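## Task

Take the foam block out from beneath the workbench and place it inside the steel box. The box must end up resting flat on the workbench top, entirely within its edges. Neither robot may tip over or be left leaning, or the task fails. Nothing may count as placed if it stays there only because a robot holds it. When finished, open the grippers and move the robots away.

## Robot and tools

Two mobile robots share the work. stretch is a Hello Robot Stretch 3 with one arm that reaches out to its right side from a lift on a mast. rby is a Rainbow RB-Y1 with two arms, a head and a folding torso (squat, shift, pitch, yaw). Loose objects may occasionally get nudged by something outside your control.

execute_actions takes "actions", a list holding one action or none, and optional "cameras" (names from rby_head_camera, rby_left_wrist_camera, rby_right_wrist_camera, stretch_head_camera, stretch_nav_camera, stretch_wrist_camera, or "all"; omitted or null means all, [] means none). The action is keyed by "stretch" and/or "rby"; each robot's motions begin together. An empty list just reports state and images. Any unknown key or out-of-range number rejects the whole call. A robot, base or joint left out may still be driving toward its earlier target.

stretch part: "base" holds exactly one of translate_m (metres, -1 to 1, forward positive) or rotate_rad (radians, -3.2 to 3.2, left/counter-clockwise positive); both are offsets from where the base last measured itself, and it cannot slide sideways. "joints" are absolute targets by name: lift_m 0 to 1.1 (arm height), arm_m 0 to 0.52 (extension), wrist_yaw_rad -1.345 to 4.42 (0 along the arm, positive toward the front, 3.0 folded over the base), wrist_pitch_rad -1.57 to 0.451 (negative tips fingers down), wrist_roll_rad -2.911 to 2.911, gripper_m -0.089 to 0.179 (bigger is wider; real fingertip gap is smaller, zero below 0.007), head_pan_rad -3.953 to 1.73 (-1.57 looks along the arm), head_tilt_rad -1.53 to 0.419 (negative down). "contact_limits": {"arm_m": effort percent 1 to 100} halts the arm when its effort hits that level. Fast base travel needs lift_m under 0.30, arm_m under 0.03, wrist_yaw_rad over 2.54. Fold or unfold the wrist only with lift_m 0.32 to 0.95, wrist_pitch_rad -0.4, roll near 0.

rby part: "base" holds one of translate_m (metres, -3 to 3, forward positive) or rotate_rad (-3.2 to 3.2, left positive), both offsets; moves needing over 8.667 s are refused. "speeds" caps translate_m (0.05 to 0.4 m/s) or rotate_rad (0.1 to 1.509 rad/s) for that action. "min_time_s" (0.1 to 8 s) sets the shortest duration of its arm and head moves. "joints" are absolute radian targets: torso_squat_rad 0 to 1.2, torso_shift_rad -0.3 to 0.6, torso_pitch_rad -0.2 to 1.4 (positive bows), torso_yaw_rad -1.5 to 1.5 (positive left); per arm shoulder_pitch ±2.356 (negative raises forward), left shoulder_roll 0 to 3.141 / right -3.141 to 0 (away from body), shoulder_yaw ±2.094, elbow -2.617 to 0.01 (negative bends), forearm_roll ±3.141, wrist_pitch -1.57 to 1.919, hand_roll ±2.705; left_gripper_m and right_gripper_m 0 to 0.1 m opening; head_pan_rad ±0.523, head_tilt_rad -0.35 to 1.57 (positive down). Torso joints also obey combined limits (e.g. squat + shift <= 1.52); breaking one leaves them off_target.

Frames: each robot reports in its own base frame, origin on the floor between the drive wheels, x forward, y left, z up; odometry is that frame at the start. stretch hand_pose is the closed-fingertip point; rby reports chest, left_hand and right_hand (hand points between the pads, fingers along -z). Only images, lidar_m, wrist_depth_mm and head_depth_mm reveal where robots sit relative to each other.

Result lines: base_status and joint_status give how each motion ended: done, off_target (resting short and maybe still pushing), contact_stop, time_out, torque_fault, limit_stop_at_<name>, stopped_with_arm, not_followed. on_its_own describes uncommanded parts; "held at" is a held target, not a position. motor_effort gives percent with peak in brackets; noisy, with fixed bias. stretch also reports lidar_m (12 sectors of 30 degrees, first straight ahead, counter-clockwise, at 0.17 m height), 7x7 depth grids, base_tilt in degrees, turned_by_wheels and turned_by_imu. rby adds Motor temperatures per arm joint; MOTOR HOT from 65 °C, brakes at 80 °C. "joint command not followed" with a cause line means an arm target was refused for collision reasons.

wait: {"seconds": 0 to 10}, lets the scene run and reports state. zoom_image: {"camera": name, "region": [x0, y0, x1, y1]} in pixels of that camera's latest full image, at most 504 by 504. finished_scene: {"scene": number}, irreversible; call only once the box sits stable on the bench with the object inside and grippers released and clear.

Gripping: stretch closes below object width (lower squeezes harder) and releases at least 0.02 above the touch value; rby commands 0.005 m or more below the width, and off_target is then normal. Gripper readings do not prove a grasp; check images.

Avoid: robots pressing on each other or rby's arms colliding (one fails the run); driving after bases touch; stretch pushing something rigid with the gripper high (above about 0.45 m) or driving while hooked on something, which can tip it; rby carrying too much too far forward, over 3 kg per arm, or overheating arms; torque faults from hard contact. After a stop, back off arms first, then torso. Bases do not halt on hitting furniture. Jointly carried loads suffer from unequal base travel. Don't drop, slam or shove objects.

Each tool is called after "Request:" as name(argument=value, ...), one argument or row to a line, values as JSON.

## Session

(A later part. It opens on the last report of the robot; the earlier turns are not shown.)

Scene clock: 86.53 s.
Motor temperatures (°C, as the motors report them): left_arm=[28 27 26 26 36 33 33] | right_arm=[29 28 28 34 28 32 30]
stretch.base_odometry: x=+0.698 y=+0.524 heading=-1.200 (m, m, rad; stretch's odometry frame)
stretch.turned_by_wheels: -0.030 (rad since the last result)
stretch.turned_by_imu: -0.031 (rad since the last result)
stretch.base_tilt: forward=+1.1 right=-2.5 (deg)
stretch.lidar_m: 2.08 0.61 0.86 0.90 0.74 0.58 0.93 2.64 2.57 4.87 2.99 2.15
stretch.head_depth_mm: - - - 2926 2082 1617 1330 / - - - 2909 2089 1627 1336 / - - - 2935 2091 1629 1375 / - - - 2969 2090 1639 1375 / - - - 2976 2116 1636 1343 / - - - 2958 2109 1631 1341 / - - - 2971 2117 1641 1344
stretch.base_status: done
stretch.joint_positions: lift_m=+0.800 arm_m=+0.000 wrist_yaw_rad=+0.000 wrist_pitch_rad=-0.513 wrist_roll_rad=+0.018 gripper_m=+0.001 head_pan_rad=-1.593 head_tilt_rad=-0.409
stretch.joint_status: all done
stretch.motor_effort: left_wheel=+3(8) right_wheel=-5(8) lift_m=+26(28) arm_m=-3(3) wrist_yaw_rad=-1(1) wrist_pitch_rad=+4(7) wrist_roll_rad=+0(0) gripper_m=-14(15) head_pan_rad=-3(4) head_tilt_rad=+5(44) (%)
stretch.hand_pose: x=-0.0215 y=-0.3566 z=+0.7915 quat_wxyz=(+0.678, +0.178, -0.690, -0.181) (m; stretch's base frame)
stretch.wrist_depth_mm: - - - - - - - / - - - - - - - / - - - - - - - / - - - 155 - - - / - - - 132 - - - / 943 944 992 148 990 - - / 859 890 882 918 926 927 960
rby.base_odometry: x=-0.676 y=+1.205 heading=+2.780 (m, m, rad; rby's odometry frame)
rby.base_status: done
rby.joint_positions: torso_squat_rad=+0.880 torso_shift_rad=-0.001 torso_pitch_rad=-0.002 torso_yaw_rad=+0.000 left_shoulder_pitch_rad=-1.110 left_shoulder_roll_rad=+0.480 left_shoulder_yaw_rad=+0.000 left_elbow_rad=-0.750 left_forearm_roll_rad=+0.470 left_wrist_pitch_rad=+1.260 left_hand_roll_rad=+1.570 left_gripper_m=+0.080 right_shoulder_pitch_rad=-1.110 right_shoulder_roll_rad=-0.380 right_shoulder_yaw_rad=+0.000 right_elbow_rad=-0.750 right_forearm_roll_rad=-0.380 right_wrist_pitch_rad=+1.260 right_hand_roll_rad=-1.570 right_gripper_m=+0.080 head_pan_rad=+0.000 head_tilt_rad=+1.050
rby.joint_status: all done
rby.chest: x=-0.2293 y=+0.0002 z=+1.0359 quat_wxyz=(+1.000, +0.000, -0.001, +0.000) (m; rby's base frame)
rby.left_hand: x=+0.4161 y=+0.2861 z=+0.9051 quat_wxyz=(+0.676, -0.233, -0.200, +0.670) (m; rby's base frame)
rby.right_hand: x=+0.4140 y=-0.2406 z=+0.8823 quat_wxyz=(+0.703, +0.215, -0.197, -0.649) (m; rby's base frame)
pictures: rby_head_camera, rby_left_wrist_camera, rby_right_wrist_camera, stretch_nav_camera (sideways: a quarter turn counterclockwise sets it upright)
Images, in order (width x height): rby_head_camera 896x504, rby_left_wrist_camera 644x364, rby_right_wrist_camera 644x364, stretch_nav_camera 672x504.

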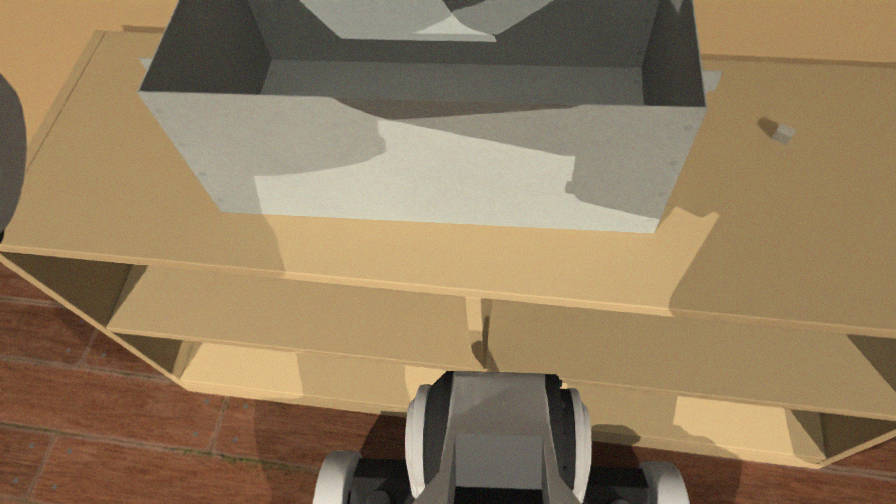

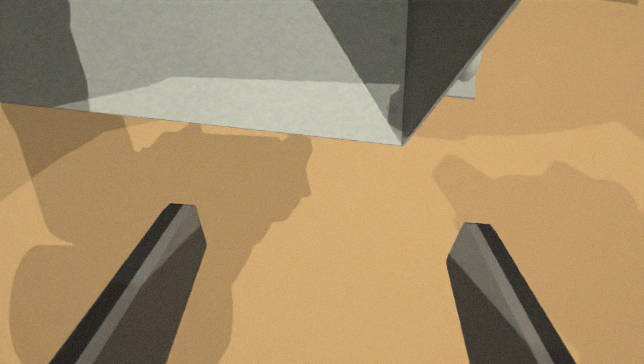

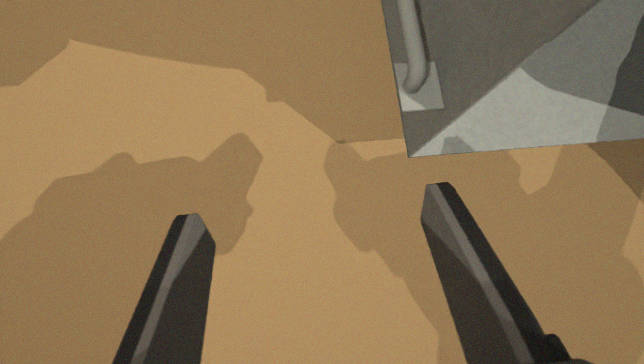

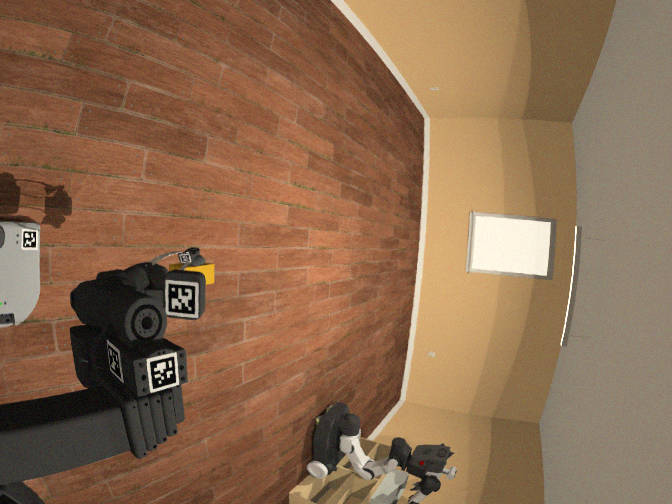

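Request:
execute_actions(
  actions=[
    {"rby":{"base":{"translate_m":-0.06},"joints":{"right_shoulder_roll_rad":-0.28,"right_forearm_roll_rad":-0.29,"right_shoulder_pitch_rad":-1.14,"left_shoulder_roll_rad":0.58,"left_forearm_roll_rad":0.55,"left_shoulder_pitch_rad":-1.05,"head_tilt_rad":0.9}}},
  ],
  cameras=["rby_head_camera","rby_left_wrist_camera","rby_right_wrist_camera"],
)

Scene clock: 91.07 s.
Motor temperatures (°C, as the motors report them): left_arm=[28 27 26 26 36 33 33] | right_arm=[29 28 28 34 28 32 30]
stretch.base_odometry: x=+0.698 y=+0.524 heading=-1.200 (m, m, rad; stretch's odometry frame)
stretch.turned_by_wheels: +0.000 (rad since the last result)
stretch.turned_by_imu: +0.000 (rad since the last result)
stretch.base_tilt: forward=+1.0 right=-2.4 (deg)
stretch.lidar_m: 2.08 0.61 0.86 0.89 0.74 0.58 0.93 2.64 2.53 4.86 2.98 2.15
stretch.head_depth_mm: - - - 2926 2085 1624 1336 / - - - 2915 2093 1632 1334 / - - - 2952 2101 1634 1369 / - - - 2941 2101 1630 1373 / - - - 2970 2107 1636 1341 / - - - 2977 2101 1641 1341 / - - - 2968 2116 1650 1345
stretch.base_status: not commanded
stretch.joint_positions: lift_m=+0.800 arm_m=+0.000 wrist_yaw_rad=+0.000 wrist_pitch_rad=-0.513 wrist_roll_rad=+0.018 gripper_m=+0.001 head_pan_rad=-1.593 head_tilt_rad=-0.409
stretch.joint_status: not commanded
stretch.motor_effort: left_wheel=+4(3) right_wheel=-5(4) lift_m=+26(26) arm_m=-3(3) wrist_yaw_rad=-1(1) wrist_pitch_rad=+4(4) wrist_roll_rad=+0(0) gripper_m=-14(15) head_pan_rad=-4(4) head_tilt_rad=+6(5) (%)
stretch.hand_pose: x=-0.0215 y=-0.3566 z=+0.7915 quat_wxyz=(+0.678, +0.178, -0.690, -0.181) (m; stretch's base frame)
stretch.wrist_depth_mm: - - - - - - - / - - - - - - - / - - - - - - - / - - - 154 - - - / - - - 133 - - - / 945 989 989 147 - - - / 863 869 882 890 916 972 973
rby.base_odometry: x=-0.619 y=+1.184 heading=+2.779 (m, m, rad; rby's odometry frame)
rby.base_status: done
rby.joint_positions: torso_squat_rad=+0.880 torso_shift_rad=-0.001 torso_pitch_rad=-0.002 torso_yaw_rad=+0.000 left_shoulder_pitch_rad=-1.050 left_shoulder_roll_rad=+0.580 left_shoulder_yaw_rad=+0.000 left_elbow_rad=-0.750 left_forearm_roll_rad=+0.550 left_wrist_pitch_rad=+1.260 left_hand_roll_rad=+1.570 left_gripper_m=+0.080 right_shoulder_pitch_rad=-1.140 right_shoulder_roll_rad=-0.280 right_shoulder_yaw_rad=+0.000 right_elbow_rad=-0.750 right_forearm_roll_rad=-0.290 right_wrist_pitch_rad=+1.260 right_hand_roll_rad=-1.570 right_gripper_m=+0.080 head_pan_rad=+0.000 head_tilt_rad=+0.900
rby.joint_status: all done
rby.chest: x=-0.2293 y=+0.0002 z=+1.0359 quat_wxyz=(+1.000, +0.000, -0.001, +0.000) (m; rby's base frame)
rby.left_hand: x=+0.4008 y=+0.3448 z=+0.8939 quat_wxyz=(+0.648, -0.226, -0.191, +0.702) (m; rby's base frame)
rby.right_hand: x=+0.4151 y=-0.1888 z=+0.8811 quat_wxyz=(+0.729, +0.209, -0.206, -0.618) (m; rby's base frame)
pictures: rby_head_camera, rby_left_wrist_camera, rby_right_wrist_camera
Images, in order (width x height): rby_head_camera 896x504, rby_left_wrist_camera 644x364, rby_right_wrist_camera 644x364.

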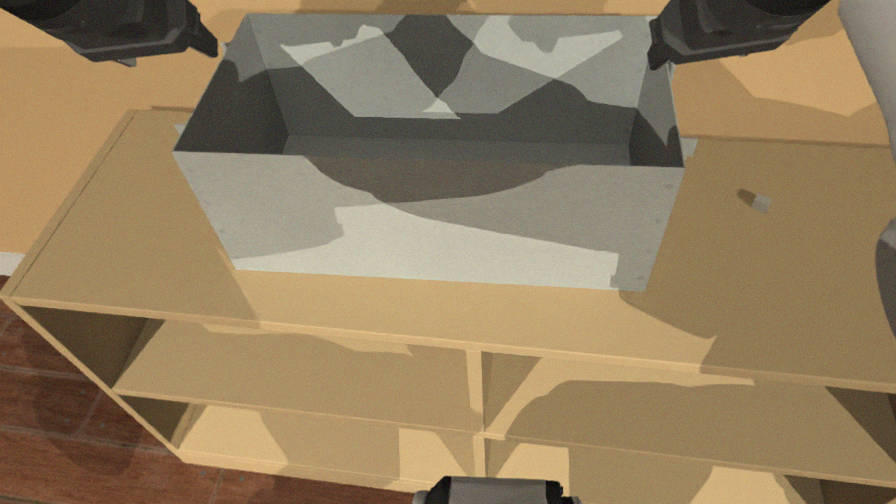

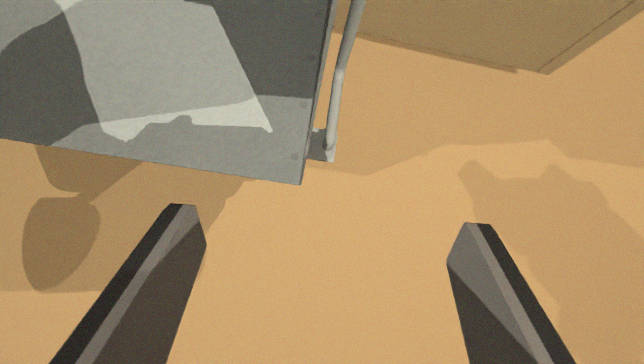

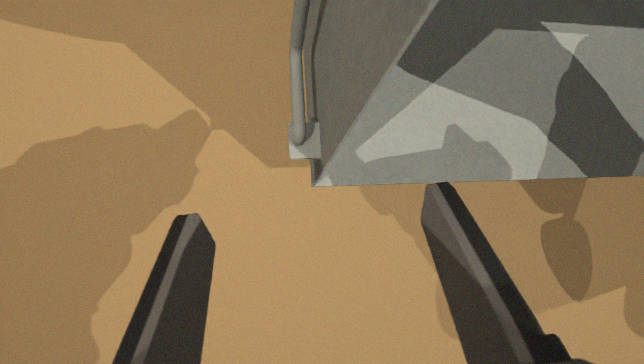

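Request:
execute_actions(
  actions=[
    {"rby":{"base":{"translate_m":-0.065},"joints":{"right_hand_roll_rad":-1.70,"left_hand_roll_rad":1.52,"left_shoulder_pitch_rad":-1.03,"torso_squat_rad":0.97,"head_tilt_rad":0.8}}},
  ],
  cameras=["rby_head_camera","rby_left_wrist_camera","rby_right_wrist_camera"],
)

Scene clock: 94.87 s.
Motor temperatures (°C, as the motors report them): left_arm=[28 27 26 26 36 33 33] | right_arm=[29 28 28 34 28 32 30]
stretch.base_odometry: x=+0.698 y=+0.524 heading=-1.200 (m, m, rad; stretch's odometry frame)
stretch.turned_by_wheels: +0.000 (rad since the last result)
stretch.turned_by_imu: +0.000 (rad since the last result)
stretch.base_tilt: forward=+1.1 right=-2.4 (deg)
stretch.lidar_m: 2.08 0.61 0.86 0.89 0.74 0.58 0.93 2.63 2.49 4.88 2.99 2.15
stretch.head_depth_mm: - - - 2903 2086 1617 1329 / - - - 2909 2091 1629 1334 / - - - 2922 2097 1627 1377 / - - - 2952 2105 1631 1374 / - - - 2963 2113 1636 1338 / - - - 2989 2109 1636 1346 / - - - 2985 2124 1649 1346
stretch.base_status: not commanded
stretch.joint_positions: lift_m=+0.800 arm_m=+0.000 wrist_yaw_rad=+0.000 wrist_pitch_rad=-0.513 wrist_roll_rad=+0.018 gripper_m=+0.001 head_pan_rad=-1.593 head_tilt_rad=-0.409
stretch.joint_status: not commanded
stretch.motor_effort: left_wheel=+3(2) right_wheel=-4(4) lift_m=+26(26) arm_m=-3(3) wrist_yaw_rad=+1(0) wrist_pitch_rad=+4(4) wrist_roll_rad=+0(0) gripper_m=-14(13) head_pan_rad=-4(4) head_tilt_rad=+5(6) (%)
stretch.hand_pose: x=-0.0215 y=-0.3566 z=+0.7915 quat_wxyz=(+0.678, +0.178, -0.690, -0.181) (m; stretch's base frame)
stretch.wrist_depth_mm: - - - - - - - / - - - - - - - / - - - - - - - / - - - 155 - - - / - - - 133 - - - / 957 967 993 148 - - - / 837 866 884 921 926 954 960
rby.base_odometry: x=-0.559 y=+1.161 heading=+2.777 (m, m, rad; rby's odometry frame)
rby.base_status: done
rby.joint_positions: torso_squat_rad=+0.970 torso_shift_rad=-0.001 torso_pitch_rad=-0.003 torso_yaw_rad=+0.000 left_shoulder_pitch_rad=-1.030 left_shoulder_roll_rad=+0.580 left_shoulder_yaw_rad=+0.000 left_elbow_rad=-0.750 left_forearm_roll_rad=+0.550 left_wrist_pitch_rad=+1.260 left_hand_roll_rad=+1.520 left_gripper_m=+0.080 right_shoulder_pitch_rad=-1.140 right_shoulder_roll_rad=-0.280 right_shoulder_yaw_rad=+0.000 right_elbow_rad=-0.750 right_forearm_roll_rad=-0.290 right_wrist_pitch_rad=+1.260 right_hand_roll_rad=-1.700 right_gripper_m=+0.080 head_pan_rad=+0.000 head_tilt_rad=+0.800
rby.joint_status: all done
rby.chest: x=-0.2293 y=+0.0002 z=+0.9856 quat_wxyz=(+1.000, +0.000, -0.001, +0.000) (m; rby's base frame)
rby.left_hand: x=+0.3957 y=+0.3491 z=+0.8318 quat_wxyz=(+0.665, -0.215, -0.191, +0.690) (m; rby's base frame)
rby.right_hand: x=+0.4151 y=-0.1889 z=+0.8309 quat_wxyz=(+0.687, +0.222, -0.192, -0.664) (m; rby's base frame)
pictures: rby_head_camera, rby_left_wrist_camera, rby_right_wrist_camera
Images, in order (width x height): rby_head_camera 896x504, rby_left_wrist_camera 644x364, rby_right_wrist_camera 644x364.

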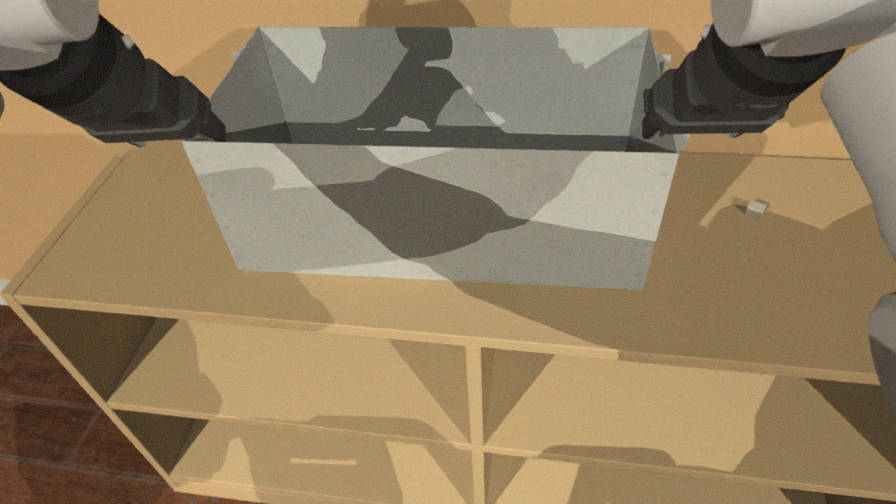

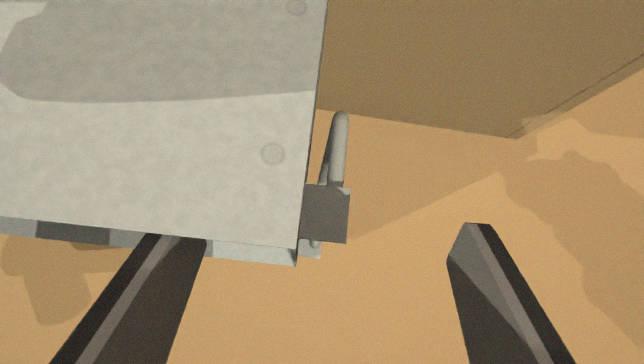

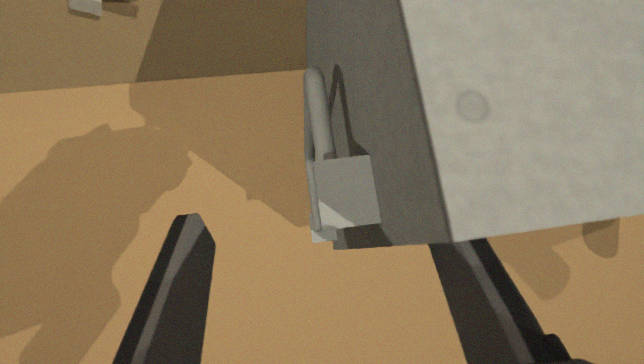

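Request:
execute_actions(
  actions=[
    {"rby":{"base":{"translate_m":0.06},"joints":{"right_shoulder_roll_rad":-0.31,"right_forearm_roll_rad":-0.32,"right_shoulder_pitch_rad":-1.13,"right_hand_roll_rad":-1.67,"left_shoulder_roll_rad":0.56,"left_shoulder_pitch_rad":-1.04}}},
  ],
  cameras=["rby_head_camera","rby_left_wrist_camera","rby_right_wrist_camera"],
)

Scene clock: 97.73 s.
Motor temperatures (°C, as the motors report them): left_arm=[28 27 26 26 36 33 33] | right_arm=[29 28 28 34 28 32 30]
stretch.base_odometry: x=+0.698 y=+0.524 heading=-1.200 (m, m, rad; stretch's odometry frame)
stretch.turned_by_wheels: +0.000 (rad since the last result)
stretch.turned_by_imu: +0.000 (rad since the last result)
stretch.base_tilt: forward=+1.1 right=-2.4 (deg)
stretch.lidar_m: 2.08 0.61 0.86 0.89 0.74 0.58 0.93 2.64 2.53 4.88 2.98 2.15
stretch.head_depth_mm: - - - 2924 2084 1639 1332 / - - - 2932 2092 1626 1332 / - - - 2929 2109 1632 1374 / - - - 2979 2091 1632 1373 / - - - 2946 2101 1647 1343 / - - - 2955 2121 1640 1347 / - - - 3005 2125 1646 1351
stretch.base_status: not commanded
stretch.joint_positions: lift_m=+0.800 arm_m=+0.000 wrist_yaw_rad=+0.000 wrist_pitch_rad=-0.513 wrist_roll_rad=+0.018 gripper_m=+0.001 head_pan_rad=-1.593 head_tilt_rad=-0.409
stretch.joint_status: not commanded
stretch.motor_effort: left_wheel=+4(3) right_wheel=-4(5) lift_m=+26(26) arm_m=-3(3) wrist_yaw_rad=-1(0) wrist_pitch_rad=+4(4) wrist_roll_rad=+0(0) gripper_m=-14(15) head_pan_rad=-5(4) head_tilt_rad=+7(5) (%)
stretch.hand_pose: x=-0.0215 y=-0.3566 z=+0.7915 quat_wxyz=(+0.678, +0.178, -0.690, -0.181) (m; stretch's base frame)
stretch.wrist_depth_mm: - - - - - - - / - - - - - - - / - - - - - - - / - - - 155 - - - / - - - 132 - - - / 935 992 993 148 - - - / 831 867 894 900 932 921 979
rby.base_odometry: x=-0.615 y=+1.182 heading=+2.778 (m, m, rad; rby's odometry frame)
rby.base_status: done
rby.joint_positions: torso_squat_rad=+0.970 torso_shift_rad=-0.001 torso_pitch_rad=-0.002 torso_yaw_rad=+0.000 left_shoulder_pitch_rad=-1.040 left_shoulder_roll_rad=+0.560 left_shoulder_yaw_rad=+0.000 left_elbow_rad=-0.750 left_forearm_roll_rad=+0.550 left_wrist_pitch_rad=+1.260 left_hand_roll_rad=+1.520 left_gripper_m=+0.080 right_shoulder_pitch_rad=-1.130 right_shoulder_roll_rad=-0.310 right_shoulder_yaw_rad=+0.000 right_elbow_rad=-0.750 right_forearm_roll_rad=-0.320 right_wrist_pitch_rad=+1.260 right_hand_roll_rad=-1.670 right_gripper_m=+0.080 head_pan_rad=+0.000 head_tilt_rad=+0.800
rby.joint_status: all done
rby.chest: x=-0.2291 y=+0.0002 z=+0.9857 quat_wxyz=(+1.000, +0.000, -0.001, +0.000) (m; rby's base frame)
rby.left_hand: x=+0.3991 y=+0.3344 z=+0.8325 quat_wxyz=(+0.670, -0.221, -0.187, +0.684) (m; rby's base frame)
rby.right_hand: x=+0.4150 y=-0.2040 z=+0.8301 quat_wxyz=(+0.689, +0.221, -0.191, -0.663) (m; rby's base frame)
pictures: rby_head_camera, rby_left_wrist_camera, rby_right_wrist_camera
Images, in order (width x height): rby_head_camera 896x504, rby_left_wrist_camera 644x364, rby_right_wrist_camera 644x364.

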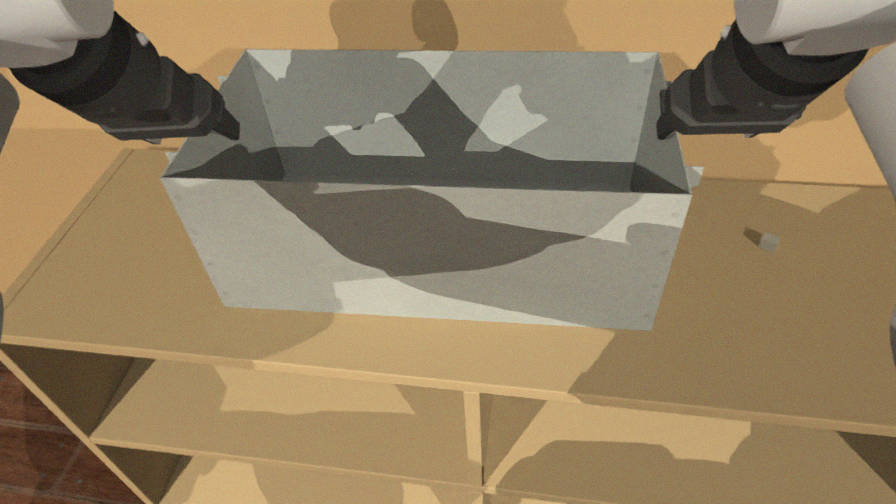

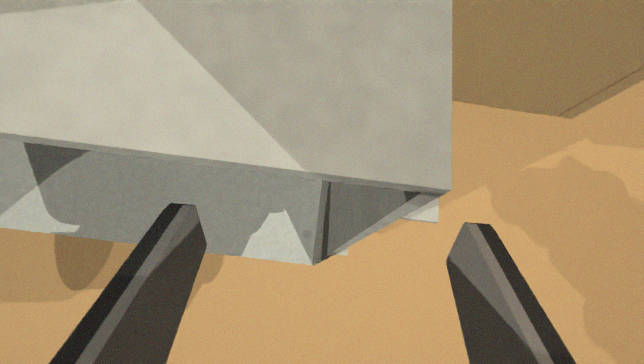

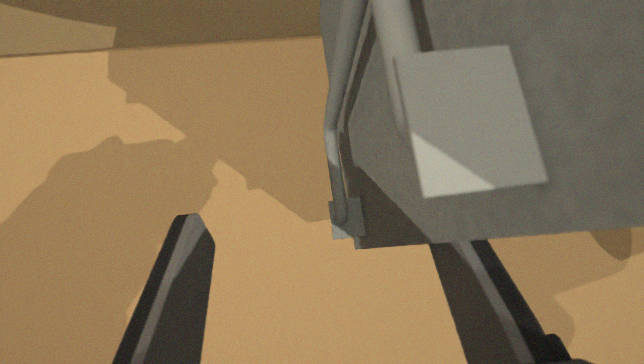

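Request:
execute_actions(
  actions=[
    {"rby":{"base":{"translate_m":0.07},"min_time_s":1.2,"joints":{"right_shoulder_roll_rad":-0.255,"right_forearm_roll_rad":-0.27,"right_shoulder_pitch_rad":-1.15,"right_hand_roll_rad":-1.72,"right_wrist_pitch_rad":1.48,"left_shoulder_roll_rad":0.58,"left_shoulder_pitch_rad":-1.04,"left_wrist_pitch_rad":1.48,"head_tilt_rad":0.9}}},
  ],
  cameras=["rby_head_camera","rby_left_wrist_camera","rby_right_wrist_camera"],
)

Scene clock: 100.70 s.
Motor temperatures (°C, as the motors report them): left_arm=[28 27 26 26 36 33 33] | right_arm=[29 28 28 34 28 32 30]
stretch.base_odometry: x=+0.698 y=+0.524 heading=-1.200 (m, m, rad; stretch's odometry frame)
stretch.turned_by_wheels: +0.000 (rad since the last result)
stretch.turned_by_imu: +0.000 (rad since the last result)
stretch.base_tilt: forward=+1.0 right=-2.5 (deg)
stretch.lidar_m: 2.08 0.61 0.86 0.89 0.75 0.58 0.93 2.63 2.57 4.87 2.98 2.15
stretch.head_depth_mm: - - - 2895 2089 1623 1336 / - - - 2926 2090 1621 1338 / - - - 2961 2092 1639 1367 / - - - 2938 2102 1634 1374 / - - - 2945 2108 1640 1340 / - - - 2968 2118 1640 1339 / - - - 2995 2119 1643 1344
stretch.base_status: not commanded
stretch.joint_positions: lift_m=+0.800 arm_m=+0.000 wrist_yaw_rad=+0.000 wrist_pitch_rad=-0.513 wrist_roll_rad=+0.018 gripper_m=+0.001 head_pan_rad=-1.593 head_tilt_rad=-0.409
stretch.joint_status: not commanded
stretch.motor_effort: left_wheel=+4(3) right_wheel=-5(5) lift_m=+26(26) arm_m=-3(3) wrist_yaw_rad=+0(0) wrist_pitch_rad=+4(4) wrist_roll_rad=+0(1) gripper_m=-14(14) head_pan_rad=-4(4) head_tilt_rad=+6(6) (%)
stretch.hand_pose: x=-0.0215 y=-0.3566 z=+0.7915 quat_wxyz=(+0.678, +0.178, -0.690, -0.181) (m; stretch's base frame)
stretch.wrist_depth_mm: - - - - - - - / - - - - - - - / - - - - - - - / - - - 154 - - - / - - - 132 - - - / 952 984 - 148 - - - / 856 854 876 896 934 943 971
rby.base_odometry: x=-0.680 y=+1.207 heading=+2.777 (m, m, rad; rby's odometry frame)
rby.base_status: done
rby.joint_positions: torso_squat_rad=+0.970 torso_shift_rad=-0.001 torso_pitch_rad=-0.002 torso_yaw_rad=+0.000 left_shoulder_pitch_rad=-1.040 left_shoulder_roll_rad=+0.580 left_shoulder_yaw_rad=+0.000 left_elbow_rad=-0.750 left_forearm_roll_rad=+0.550 left_wrist_pitch_rad=+1.480 left_hand_roll_rad=+1.520 left_gripper_m=+0.080 right_shoulder_pitch_rad=-1.149 right_shoulder_roll_rad=-0.255 right_shoulder_yaw_rad=+0.000 right_elbow_rad=-0.750 right_forearm_roll_rad=-0.270 right_wrist_pitch_rad=+1.480 right_hand_roll_rad=-1.720 right_gripper_m=+0.080 head_pan_rad=+0.000 head_tilt_rad=+0.900
rby.joint_status: all done
rby.chest: x=-0.2291 y=+0.0002 z=+0.9856 quat_wxyz=(+1.000, +0.000, -0.001, +0.000) (m; rby's base frame)
rby.left_hand: x=+0.3537 y=+0.3423 z=+0.8141 quat_wxyz=(+0.686, -0.148, -0.113, +0.703) (m; rby's base frame)
rby.right_hand: x=+0.3715 y=-0.1838 z=+0.8085 quat_wxyz=(+0.705, +0.138, -0.130, -0.684) (m; rby's base frame)
pictures: rby_head_camera, rby_left_wrist_camera, rby_right_wrist_camera
Images, in order (width x height): rby_head_camera 896x504, rby_left_wrist_camera 644x364, rby_right_wrist_camera 644x364.

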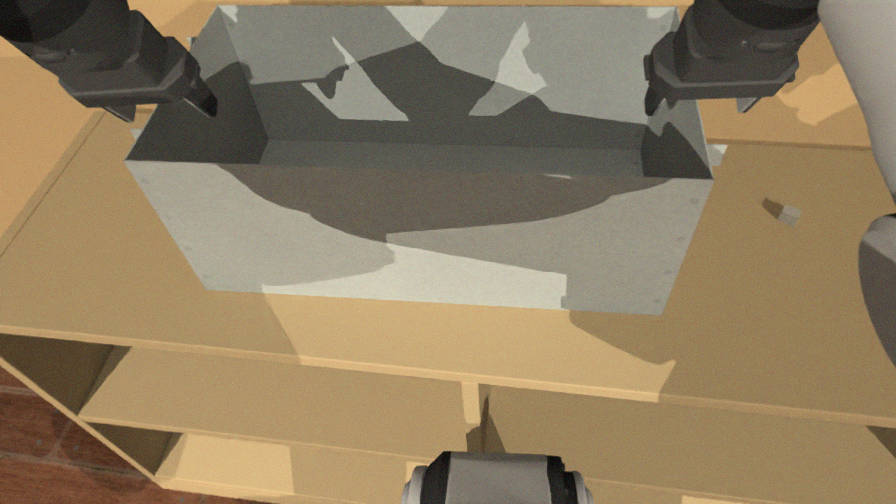

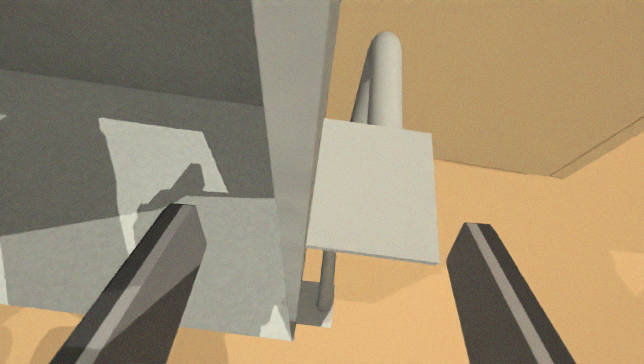

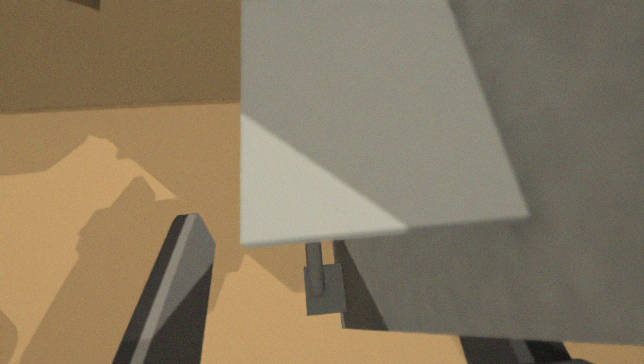

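Request:
execute_actions(
  actions=[
    {"rby":{"joints":{"right_shoulder_roll_rad":-0.225,"right_forearm_roll_rad":-0.25,"right_shoulder_pitch_rad":-1.17,"left_shoulder_pitch_rad":-1.02,"left_gripper_m":0.045,"right_gripper_m":0.045}}},
  ],
  cameras=["rby_head_camera","rby_left_wrist_camera","rby_right_wrist_camera"],
)

Scene clock: 103.23 s.
Motor temperatures (°C, as the motors report them): left_arm=[28 27 26 26 36 33 33] | right_arm=[29 28 28 34 28 32 30]
stretch.base_odometry: x=+0.698 y=+0.524 heading=-1.200 (m, m, rad; stretch's odometry frame)
stretch.turned_by_wheels: +0.000 (rad since the last result)
stretch.turned_by_imu: +0.000 (rad since the last result)
stretch.base_tilt: forward=+1.1 right=-2.4 (deg)
stretch.lidar_m: 2.08 0.61 0.86 0.89 0.74 0.58 0.93 2.64 2.58 4.87 2.98 2.14
stretch.head_depth_mm: - - - 2923 2086 1625 1334 / - - - 2929 2079 1624 1341 / - - - 2925 2091 1620 1368 / - - - 2938 2091 1630 1374 / - - - 2961 2128 1633 1342 / - - - 2980 2112 1647 1347 / - - - 2981 2120 1646 1349
stretch.base_status: not commanded
stretch.joint_positions: lift_m=+0.800 arm_m=+0.000 wrist_yaw_rad=+0.000 wrist_pitch_rad=-0.513 wrist_roll_rad=+0.018 gripper_m=+0.001 head_pan_rad=-1.593 head_tilt_rad=-0.409
stretch.joint_status: not commanded
stretch.motor_effort: left_wheel=+3(3) right_wheel=-4(5) lift_m=+26(26) arm_m=-3(3) wrist_yaw_rad=+0(0) wrist_pitch_rad=+4(4) wrist_roll_rad=+0(0) gripper_m=-15(15) head_pan_rad=-3(4) head_tilt_rad=+6(6) (%)
stretch.hand_pose: x=-0.0215 y=-0.3566 z=+0.7915 quat_wxyz=(+0.678, +0.178, -0.690, -0.181) (m; stretch's base frame)
stretch.wrist_depth_mm: - - - - - - - / - - - - - - - / - - - - - - - / - - - 155 - - - / - - - 132 - - - / 960 966 - 148 994 - - / 852 889 901 887 903 954 963
rby.base_odometry: x=-0.680 y=+1.207 heading=+2.777 (m, m, rad; rby's odometry frame)
rby.base_status: not commanded
rby.joint_positions: torso_squat_rad=+0.970 torso_shift_rad=-0.001 torso_pitch_rad=-0.002 torso_yaw_rad=+0.000 left_shoulder_pitch_rad=-1.020 left_shoulder_roll_rad=+0.580 left_shoulder_yaw_rad=+0.000 left_elbow_rad=-0.750 left_forearm_roll_rad=+0.550 left_wrist_pitch_rad=+1.480 left_hand_roll_rad=+1.520 left_gripper_m=+0.045 right_shoulder_pitch_rad=-1.170 right_shoulder_roll_rad=-0.225 right_shoulder_yaw_rad=+0.000 right_elbow_rad=-0.750 right_forearm_roll_rad=-0.250 right_wrist_pitch_rad=+1.480 right_hand_roll_rad=-1.720 right_gripper_m=+0.045 head_pan_rad=+0.000 head_tilt_rad=+0.900
rby.joint_status: all done
rby.chest: x=-0.2291 y=+0.0002 z=+0.9856 quat_wxyz=(+1.000, +0.000, -0.001, +0.000) (m; rby's base frame)
rby.left_hand: x=+0.3480 y=+0.3464 z=+0.8033 quat_wxyz=(+0.684, -0.141, -0.108, +0.707) (m; rby's base frame)
rby.right_hand: x=+0.3733 y=-0.1653 z=+0.8151 quat_wxyz=(+0.713, +0.142, -0.135, -0.673) (m; rby's base frame)
pictures: rby_head_camera, rby_left_wrist_camera, rby_right_wrist_camera
Images, in order (width x height): rby_head_camera 896x504, rby_left_wrist_camera 644x364, rby_right_wrist_camera 644x364.

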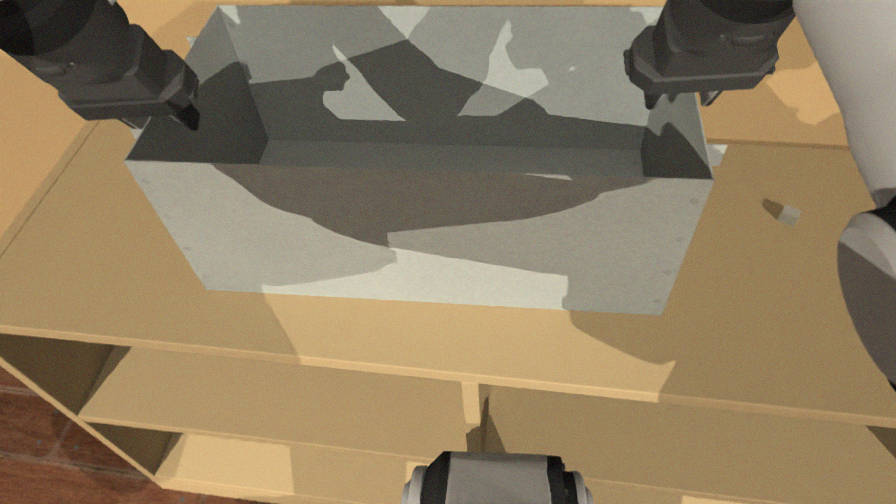

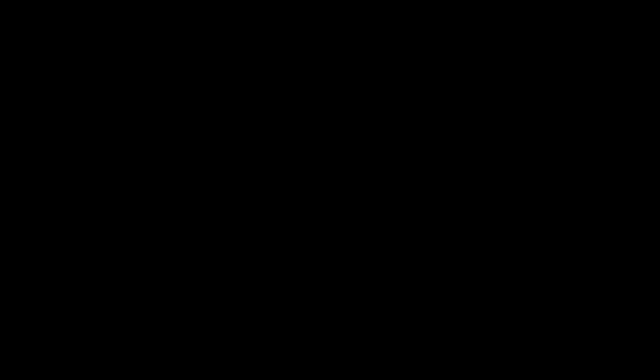

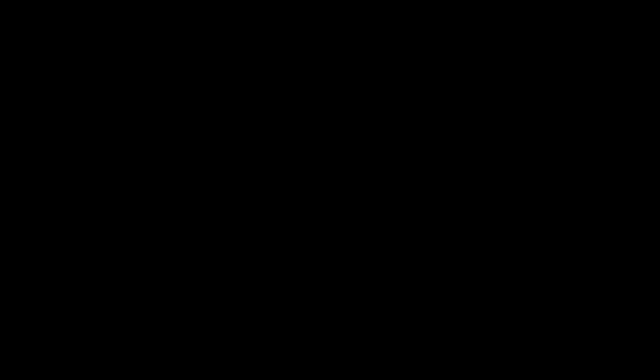

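Request:
execute_actions(
  actions=[
    {"rby":{"joints":{"right_shoulder_pitch_rad":-1.15,"left_gripper_m":0.0,"right_gripper_m":0.0}}},
  ],
  cameras=["rby_head_camera"],
)

Scene clock: 104.90 s.
Motor temperatures (°C, as the motors report them): left_arm=[28 27 26 26 36 33 33] | right_arm=[29 28 28 34 29 32 30]
stretch.base_odometry: x=+0.698 y=+0.524 heading=-1.200 (m, m, rad; stretch's odometry frame)
stretch.turned_by_wheels: +0.000 (rad since the last result)
stretch.turned_by_imu: +0.000 (rad since the last result)
stretch.base_tilt: forward=+1.2 right=-2.4 (deg)
stretch.lidar_m: 2.08 0.61 0.86 0.89 0.74 0.58 0.93 2.63 2.57 4.87 2.98 2.15
stretch.head_depth_mm: - - - 2916 2077 1625 1333 / - - - 2951 2087 1627 1335 / - - - 2964 2098 1625 1375 / - - - 2972 2101 1634 1373 / - - - 2959 2103 1636 1342 / - - - 2953 2107 1639 1346 / - - - 3019 2130 1642 1347
stretch.base_status: not commanded
stretch.joint_positions: lift_m=+0.800 arm_m=+0.000 wrist_yaw_rad=+0.000 wrist_pitch_rad=-0.513 wrist_roll_rad=+0.018 gripper_m=+0.001 head_pan_rad=-1.593 head_tilt_rad=-0.409
stretch.joint_status: not commanded
stretch.motor_effort: left_wheel=+3(3) right_wheel=-4(4) lift_m=+26(26) arm_m=-3(3) wrist_yaw_rad=+0(1) wrist_pitch_rad=+4(4) wrist_roll_rad=+1(0) gripper_m=-14(15) head_pan_rad=-4(4) head_tilt_rad=+5(5) (%)
stretch.hand_pose: x=-0.0215 y=-0.3566 z=+0.7915 quat_wxyz=(+0.678, +0.178, -0.690, -0.181) (m; stretch's base frame)
stretch.wrist_depth_mm: - - - - - - - / - - - - - - - / - - - - - - - / - - - 154 - - - / - - - 131 - - - / 977 962 - 148 - - - / 842 859 885 894 902 953 948
rby.base_odometry: x=-0.680 y=+1.207 heading=+2.777 (m, m, rad; rby's odometry frame)
rby.base_status: not commanded
rby.joint_positions: torso_squat_rad=+0.970 torso_shift_rad=-0.001 torso_pitch_rad=-0.002 torso_yaw_rad=+0.000 left_shoulder_pitch_rad=-1.022 left_shoulder_roll_rad=+0.574 left_shoulder_yaw_rad=+0.000 left_elbow_rad=-0.752 left_forearm_roll_rad=+0.552 left_wrist_pitch_rad=+1.480 left_hand_roll_rad=+1.520 left_gripper_m=+0.002 right_shoulder_pitch_rad=-1.150 right_shoulder_roll_rad=-0.221 right_shoulder_yaw_rad=+0.000 right_elbow_rad=-0.750 right_forearm_roll_rad=-0.251 right_wrist_pitch_rad=+1.480 right_hand_roll_rad=-1.720 right_gripper_m=+0.004 head_pan_rad=+0.000 head_tilt_rad=+0.900
rby.joint_status: right_gripper_m off_target (ended at +0.004, target +0.000); the others done
rby.chest: x=-0.2292 y=+0.0000 z=+0.9856 quat_wxyz=(+1.000, +0.000, -0.001, +0.000) (m; rby's base frame)
rby.left_hand: x=+0.3491 y=+0.3411 z=+0.8036 quat_wxyz=(+0.687, -0.143, -0.106, +0.705) (m; rby's base frame)
rby.right_hand: x=+0.3685 y=-0.1669 z=+0.8037 quat_wxyz=(+0.713, +0.136, -0.128, -0.676) (m; rby's base frame)
pictures: rby_head_camera
Images, in order (width x height): rby_head_camera 896x504.

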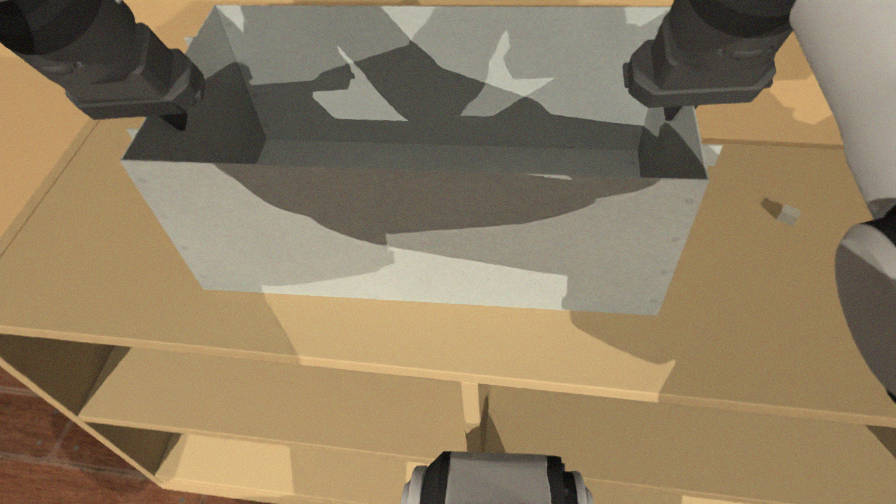

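Request:
execute_actions(
  actions=[
    {"rby":{"joints":{"left_shoulder_roll_rad":0.572,"right_shoulder_roll_rad":-0.220,"torso_squat_rad":0.88,"head_tilt_rad":0.8}}},
  ],
  cameras=["rby_head_camera"],
)

Scene clock: 106.73 s.
Motor temperatures (°C, as the motors report them): left_arm=[29 27 26 26 37 33 33] | right_arm=[29 28 28 34 29 32 30]
stretch.base_odometry: x=+0.698 y=+0.524 heading=-1.200 (m, m, rad; stretch's odometry frame)
stretch.turned_by_wheels: +0.000 (rad since the last result)
stretch.turned_by_imu: +0.000 (rad since the last result)
stretch.base_tilt: forward=+1.1 right=-2.5 (deg)
stretch.lidar_m: 2.08 0.61 0.86 0.89 0.75 0.58 0.92 2.64 2.57 4.87 2.98 2.15
stretch.head_depth_mm: - - - 2919 2078 1628 1336 / - - - 2923 2100 1628 1333 / - - - 2910 2091 1625 1368 / - - - 2957 2102 1638 1372 / - - - 2950 2099 1630 1343 / - - - 2962 2115 1644 1345 / - - - 2993 2107 1633 1349
stretch.base_status: not commanded
stretch.joint_positions: lift_m=+0.800 arm_m=+0.000 wrist_yaw_rad=+0.000 wrist_pitch_rad=-0.513 wrist_roll_rad=+0.018 gripper_m=+0.001 head_pan_rad=-1.593 head_tilt_rad=-0.409
stretch.joint_status: not commanded
stretch.motor_effort: left_wheel=+3(3) right_wheel=-5(5) lift_m=+26(26) arm_m=-3(3) wrist_yaw_rad=-1(1) wrist_pitch_rad=+4(4) wrist_roll_rad=+1(0) gripper_m=-14(14) head_pan_rad=-4(3) head_tilt_rad=+6(6) (%)
stretch.hand_pose: x=-0.0215 y=-0.3566 z=+0.7915 quat_wxyz=(+0.678, +0.178, -0.690, -0.181) (m; stretch's base frame)
stretch.wrist_depth_mm: - - - - - - - / - - - - - - - / - - - - - - - / - - - 154 - - - / - - - 133 - - - / 937 - 995 148 - - - / 837 870 889 909 912 926 996
rby.base_odometry: x=-0.680 y=+1.207 heading=+2.777 (m, m, rad; rby's odometry frame)
rby.base_status: not commanded
rby.joint_positions: torso_squat_rad=+0.880 torso_shift_rad=-0.001 torso_pitch_rad=+0.000 torso_yaw_rad=+0.000 left_shoulder_pitch_rad=-1.018 left_shoulder_roll_rad=+0.569 left_shoulder_yaw_rad=-0.001 left_elbow_rad=-0.748 left_forearm_roll_rad=+0.551 left_wrist_pitch_rad=+1.481 left_hand_roll_rad=+1.520 left_gripper_m=+0.002 right_shoulder_pitch_rad=-1.146 right_shoulder_roll_rad=-0.217 right_shoulder_yaw_rad=+0.000 right_elbow_rad=-0.748 right_forearm_roll_rad=-0.250 right_wrist_pitch_rad=+1.480 right_hand_roll_rad=-1.720 right_gripper_m=+0.004 head_pan_rad=+0.000 head_tilt_rad=+0.800
rby.joint_status: all done
rby.chest: x=-0.2283 y=+0.0002 z=+1.0360 quat_wxyz=(+1.000, +0.000, +0.000, +0.000) (m; rby's base frame)
rby.left_hand: x=+0.3475 y=+0.3400 z=+0.8479 quat_wxyz=(+0.687, -0.140, -0.101, +0.705) (m; rby's base frame)
rby.right_hand: x=+0.3671 y=-0.1658 z=+0.8491 quat_wxyz=(+0.714, +0.133, -0.124, -0.676) (m; rby's base frame)
pictures: rby_head_camera
Images, in order (width x height): rby_head_camera 896x504.

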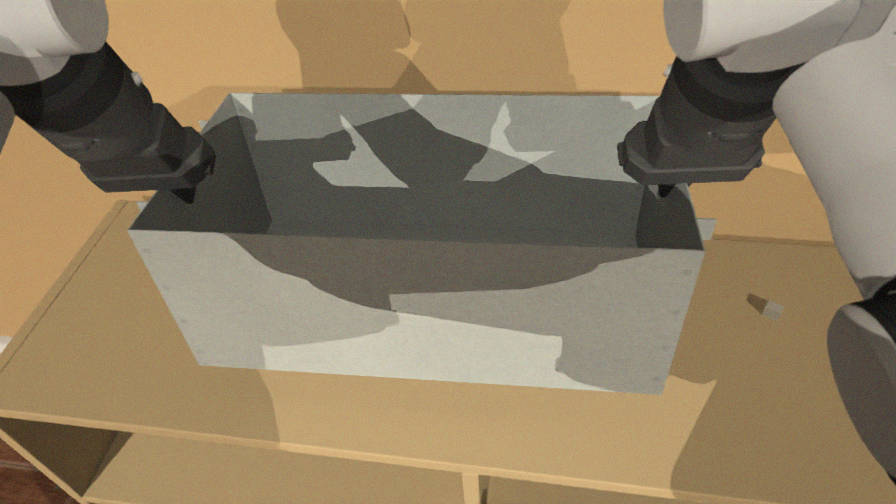

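Request:
execute_actions(
  actions=[
    {"stretch":{"base":{"translate_m":-0.4},"joints":{"lift_m":0.9}},"rby":{"base":{"translate_m":-1.4},"speeds":{"translate_m":0.35},"joints":{"head_tilt_rad":0.6}}},
  ],
  cameras=["rby_head_camera","stretch_nav_camera"],
)

Request:
execute_actions(
  actions=[
    {"rby":{"base":{"rotate_rad":-1.6},"speeds":{"rotate_rad":0.7},"joints":{"head_tilt_rad":0.45,"torso_squat_rad":0.95}}},
  ],
  cameras=["rby_head_camera","stretch_nav_camera"],
)

Scene clock: 113.70 s.
Motor temperatures (°C, as the motors report them): left_arm=[29 28 26 26 37 33 33] | right_arm=[30 28 28 34 29 32 30]
stretch.base_odometry: x=+0.553 y=+0.897 heading=-1.200 (m, m, rad; stretch's odometry frame)
stretch.turned_by_wheels: +0.000 (rad since the last result)
stretch.turned_by_imu: +0.000 (rad since the last result)
stretch.base_tilt: forward=+1.0 right=-2.4 (deg)
stretch.lidar_m: 0.99 1.01 0.93 0.48 0.30 0.34 0.78 2.23 2.50 1.90 3.56 2.57
stretch.head_depth_mm: - - - 2909 2073 1622 - / - - 2136 2903 2083 1631 1392 / - - - 2772 2091 1684 - / - 1946 2269 2298 2089 1679 - / - - 3861 2300 2101 1637 1338 / - - - 2978 2124 1645 1343 / - - - 3001 2126 1649 1348
stretch.base_status: done
stretch.joint_positions: lift_m=+0.900 arm_m=+0.000 wrist_yaw_rad=+0.000 wrist_pitch_rad=-0.514 wrist_roll_rad=+0.018 gripper_m=+0.001 head_pan_rad=-1.593 head_tilt_rad=-0.409
stretch.joint_status: all done
stretch.motor_effort: left_wheel=+4(5) right_wheel=-4(10) lift_m=+26(25) arm_m=-3(3) wrist_yaw_rad=+0(0) wrist_pitch_rad=+4(4) wrist_roll_rad=+0(1) gripper_m=-14(14) head_pan_rad=-4(4) head_tilt_rad=+7(6) (%)
stretch.hand_pose: x=-0.0215 y=-0.3565 z=+0.8914 quat_wxyz=(+0.678, +0.178, -0.690, -0.182) (m; stretch's base frame)
stretch.wrist_depth_mm: - - - - - - - / - - - - - - - / - - - - - - - / - - - 155 - - - / - - - 132 - - - / - - - 148 - - - / 995 967 997 995 - - -
rby.base_odometry: x=+0.628 y=+0.707 heading=+2.775 (m, m, rad; rby's odometry frame)
rby.base_status: done
rby.joint_positions: torso_squat_rad=+0.880 torso_shift_rad=-0.001 torso_pitch_rad=+0.000 torso_yaw_rad=+0.000 left_shoulder_pitch_rad=-1.017 left_shoulder_roll_rad=+0.568 left_shoulder_yaw_rad=-0.001 left_elbow_rad=-0.748 left_forearm_roll_rad=+0.551 left_wrist_pitch_rad=+1.481 left_hand_roll_rad=+1.520 left_gripper_m=+0.002 right_shoulder_pitch_rad=-1.146 right_shoulder_roll_rad=-0.217 right_shoulder_yaw_rad=+0.000 right_elbow_rad=-0.748 right_forearm_roll_rad=-0.250 right_wrist_pitch_rad=+1.480 right_hand_roll_rad=-1.720 right_gripper_m=+0.004 head_pan_rad=+0.000 head_tilt_rad=+0.600
rby.joint_status: all done
rby.chest: x=-0.2284 y=+0.0002 z=+1.0360 quat_wxyz=(+1.000, +0.000, +0.000, +0.000) (m; rby's base frame)
rby.left_hand: x=+0.3474 y=+0.3400 z=+0.8477 quat_wxyz=(+0.687, -0.140, -0.101, +0.705) (m; rby's base frame)
rby.right_hand: x=+0.3669 y=-0.1657 z=+0.8490 quat_wxyz=(+0.714, +0.133, -0.124, -0.676) (m; rby's base frame)
pictures: rby_head_camera, stretch_nav_camera (sideways: a quarter turn counterclockwise sets it upright)
Images, in order (width x height): rby_head_camera 896x504, stretch_nav_camera 672x504.

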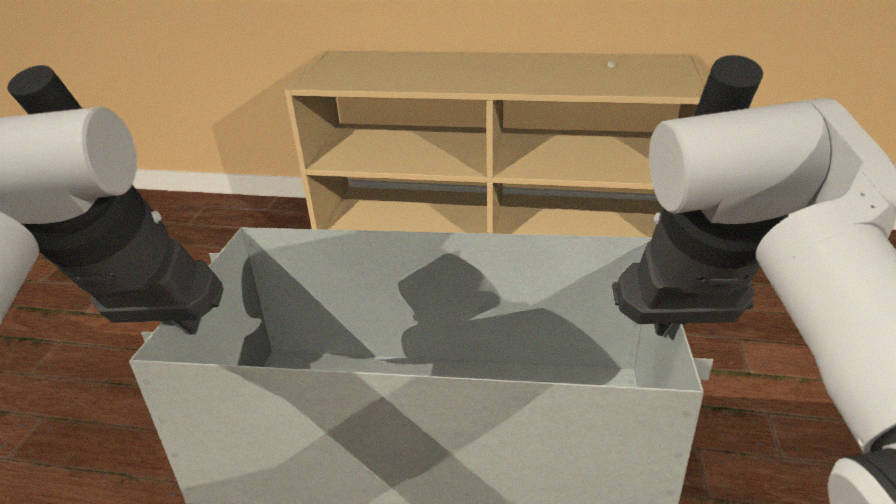

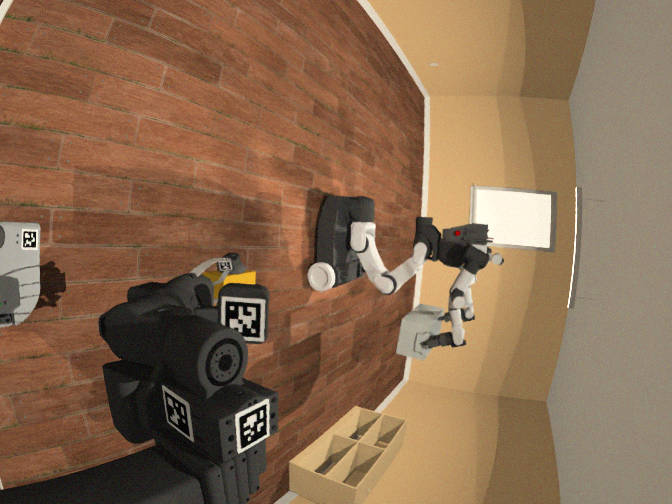

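Scene clock: 117.73 s.
Motor temperatures (°C, as the motors report them): left_arm=[29 28 26 26 37 33 33] | right_arm=[30 28 28 35 29 32 30]
stretch.base_odometry: x=+0.553 y=+0.897 heading=-1.200 (m, m, rad; stretch's odometry frame)
stretch.turned_by_wheels: +0.000 (rad since the last result)
stretch.turned_by_imu: +0.000 (rad since the last result)
stretch.base_tilt: forward=+1.0 right=-2.4 (deg)
stretch.lidar_m: 0.99 1.02 0.93 0.48 0.30 0.34 0.78 2.23 2.50 2.10 3.55 2.57
stretch.head_depth_mm: - - - 2910 2083 1620 - / - - 1832 2763 2089 1633 1385 / - - 1947 2458 2089 1684 - / - 2163 1942 2422 2109 1677 - / - - - 2960 2095 1631 1340 / - - - 2992 2106 1640 1347 / - - - 2970 2135 1651 1351
stretch.base_status: not commanded
stretch.joint_positions: lift_m=+0.900 arm_m=+0.000 wrist_yaw_rad=+0.000 wrist_pitch_rad=-0.514 wrist_roll_rad=+0.018 gripper_m=+0.001 head_pan_rad=-1.593 head_tilt_rad=-0.409
stretch.joint_status: not commanded
stretch.motor_effort: left_wheel=+3(4) right_wheel=-4(4) lift_m=+26(26) arm_m=-3(3) wrist_yaw_rad=+1(1) wrist_pitch_rad=+4(4) wrist_roll_rad=+0(1) gripper_m=-14(14) head_pan_rad=-4(4) head_tilt_rad=+6(5) (%)
stretch.hand_pose: x=-0.0215 y=-0.3565 z=+0.8914 quat_wxyz=(+0.678, +0.178, -0.690, -0.182) (m; stretch's base frame)
stretch.wrist_depth_mm: - - - - - - - / - - - - - - - / - - - - - - - / - - - 154 - - - / - - - 132 - - - / - - - 148 - - - / 945 948 982 - - - -
rby.base_odometry: x=+0.628 y=+0.707 heading=+1.176 (m, m, rad; rby's odometry frame)
rby.base_status: done
rby.joint_positions: torso_squat_rad=+0.950 torso_shift_rad=-0.001 torso_pitch_rad=+0.000 torso_yaw_rad=+0.000 left_shoulder_pitch_rad=-1.017 left_shoulder_roll_rad=+0.569 left_shoulder_yaw_rad=-0.001 left_elbow_rad=-0.748 left_forearm_roll_rad=+0.551 left_wrist_pitch_rad=+1.481 left_hand_roll_rad=+1.520 left_gripper_m=+0.002 right_shoulder_pitch_rad=-1.146 right_shoulder_roll_rad=-0.217 right_shoulder_yaw_rad=+0.000 right_elbow_rad=-0.748 right_forearm_roll_rad=-0.250 right_wrist_pitch_rad=+1.480 right_hand_roll_rad=-1.720 right_gripper_m=+0.004 head_pan_rad=+0.000 head_tilt_rad=+0.450
rby.joint_status: all done
rby.chest: x=-0.2284 y=+0.0002 z=+0.9972 quat_wxyz=(+1.000, +0.000, +0.000, +0.000) (m; rby's base frame)
rby.left_hand: x=+0.3474 y=+0.3401 z=+0.8088 quat_wxyz=(+0.687, -0.140, -0.101, +0.706) (m; rby's base frame)
rby.right_hand: x=+0.3669 y=-0.1657 z=+0.8102 quat_wxyz=(+0.714, +0.133, -0.124, -0.676) (m; rby's base frame)
pictures: rby_head_camera, stretch_nav_camera (sideways: a quarter turn counterclockwise sets it upright)
Images, in order (width x height): rby_head_camera 896x504, stretch_nav_camera 672x504.

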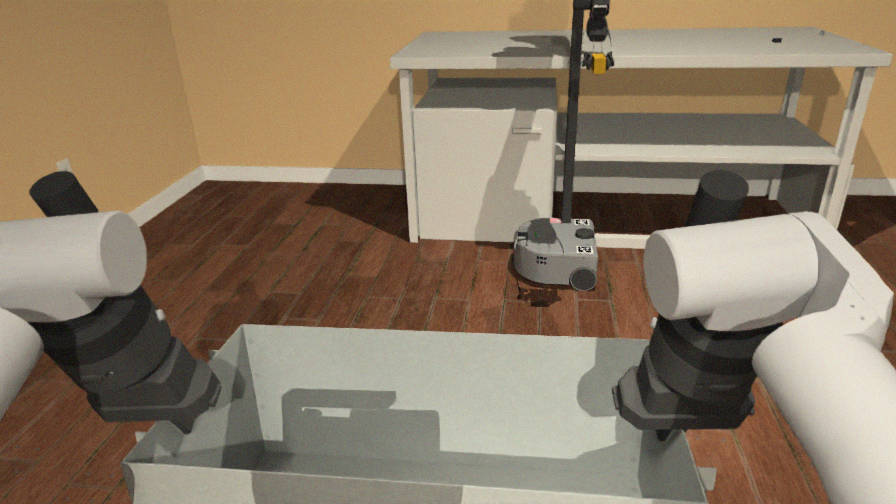

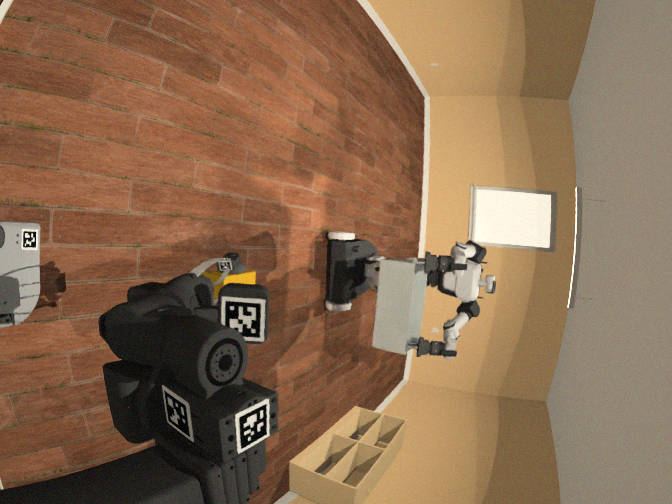

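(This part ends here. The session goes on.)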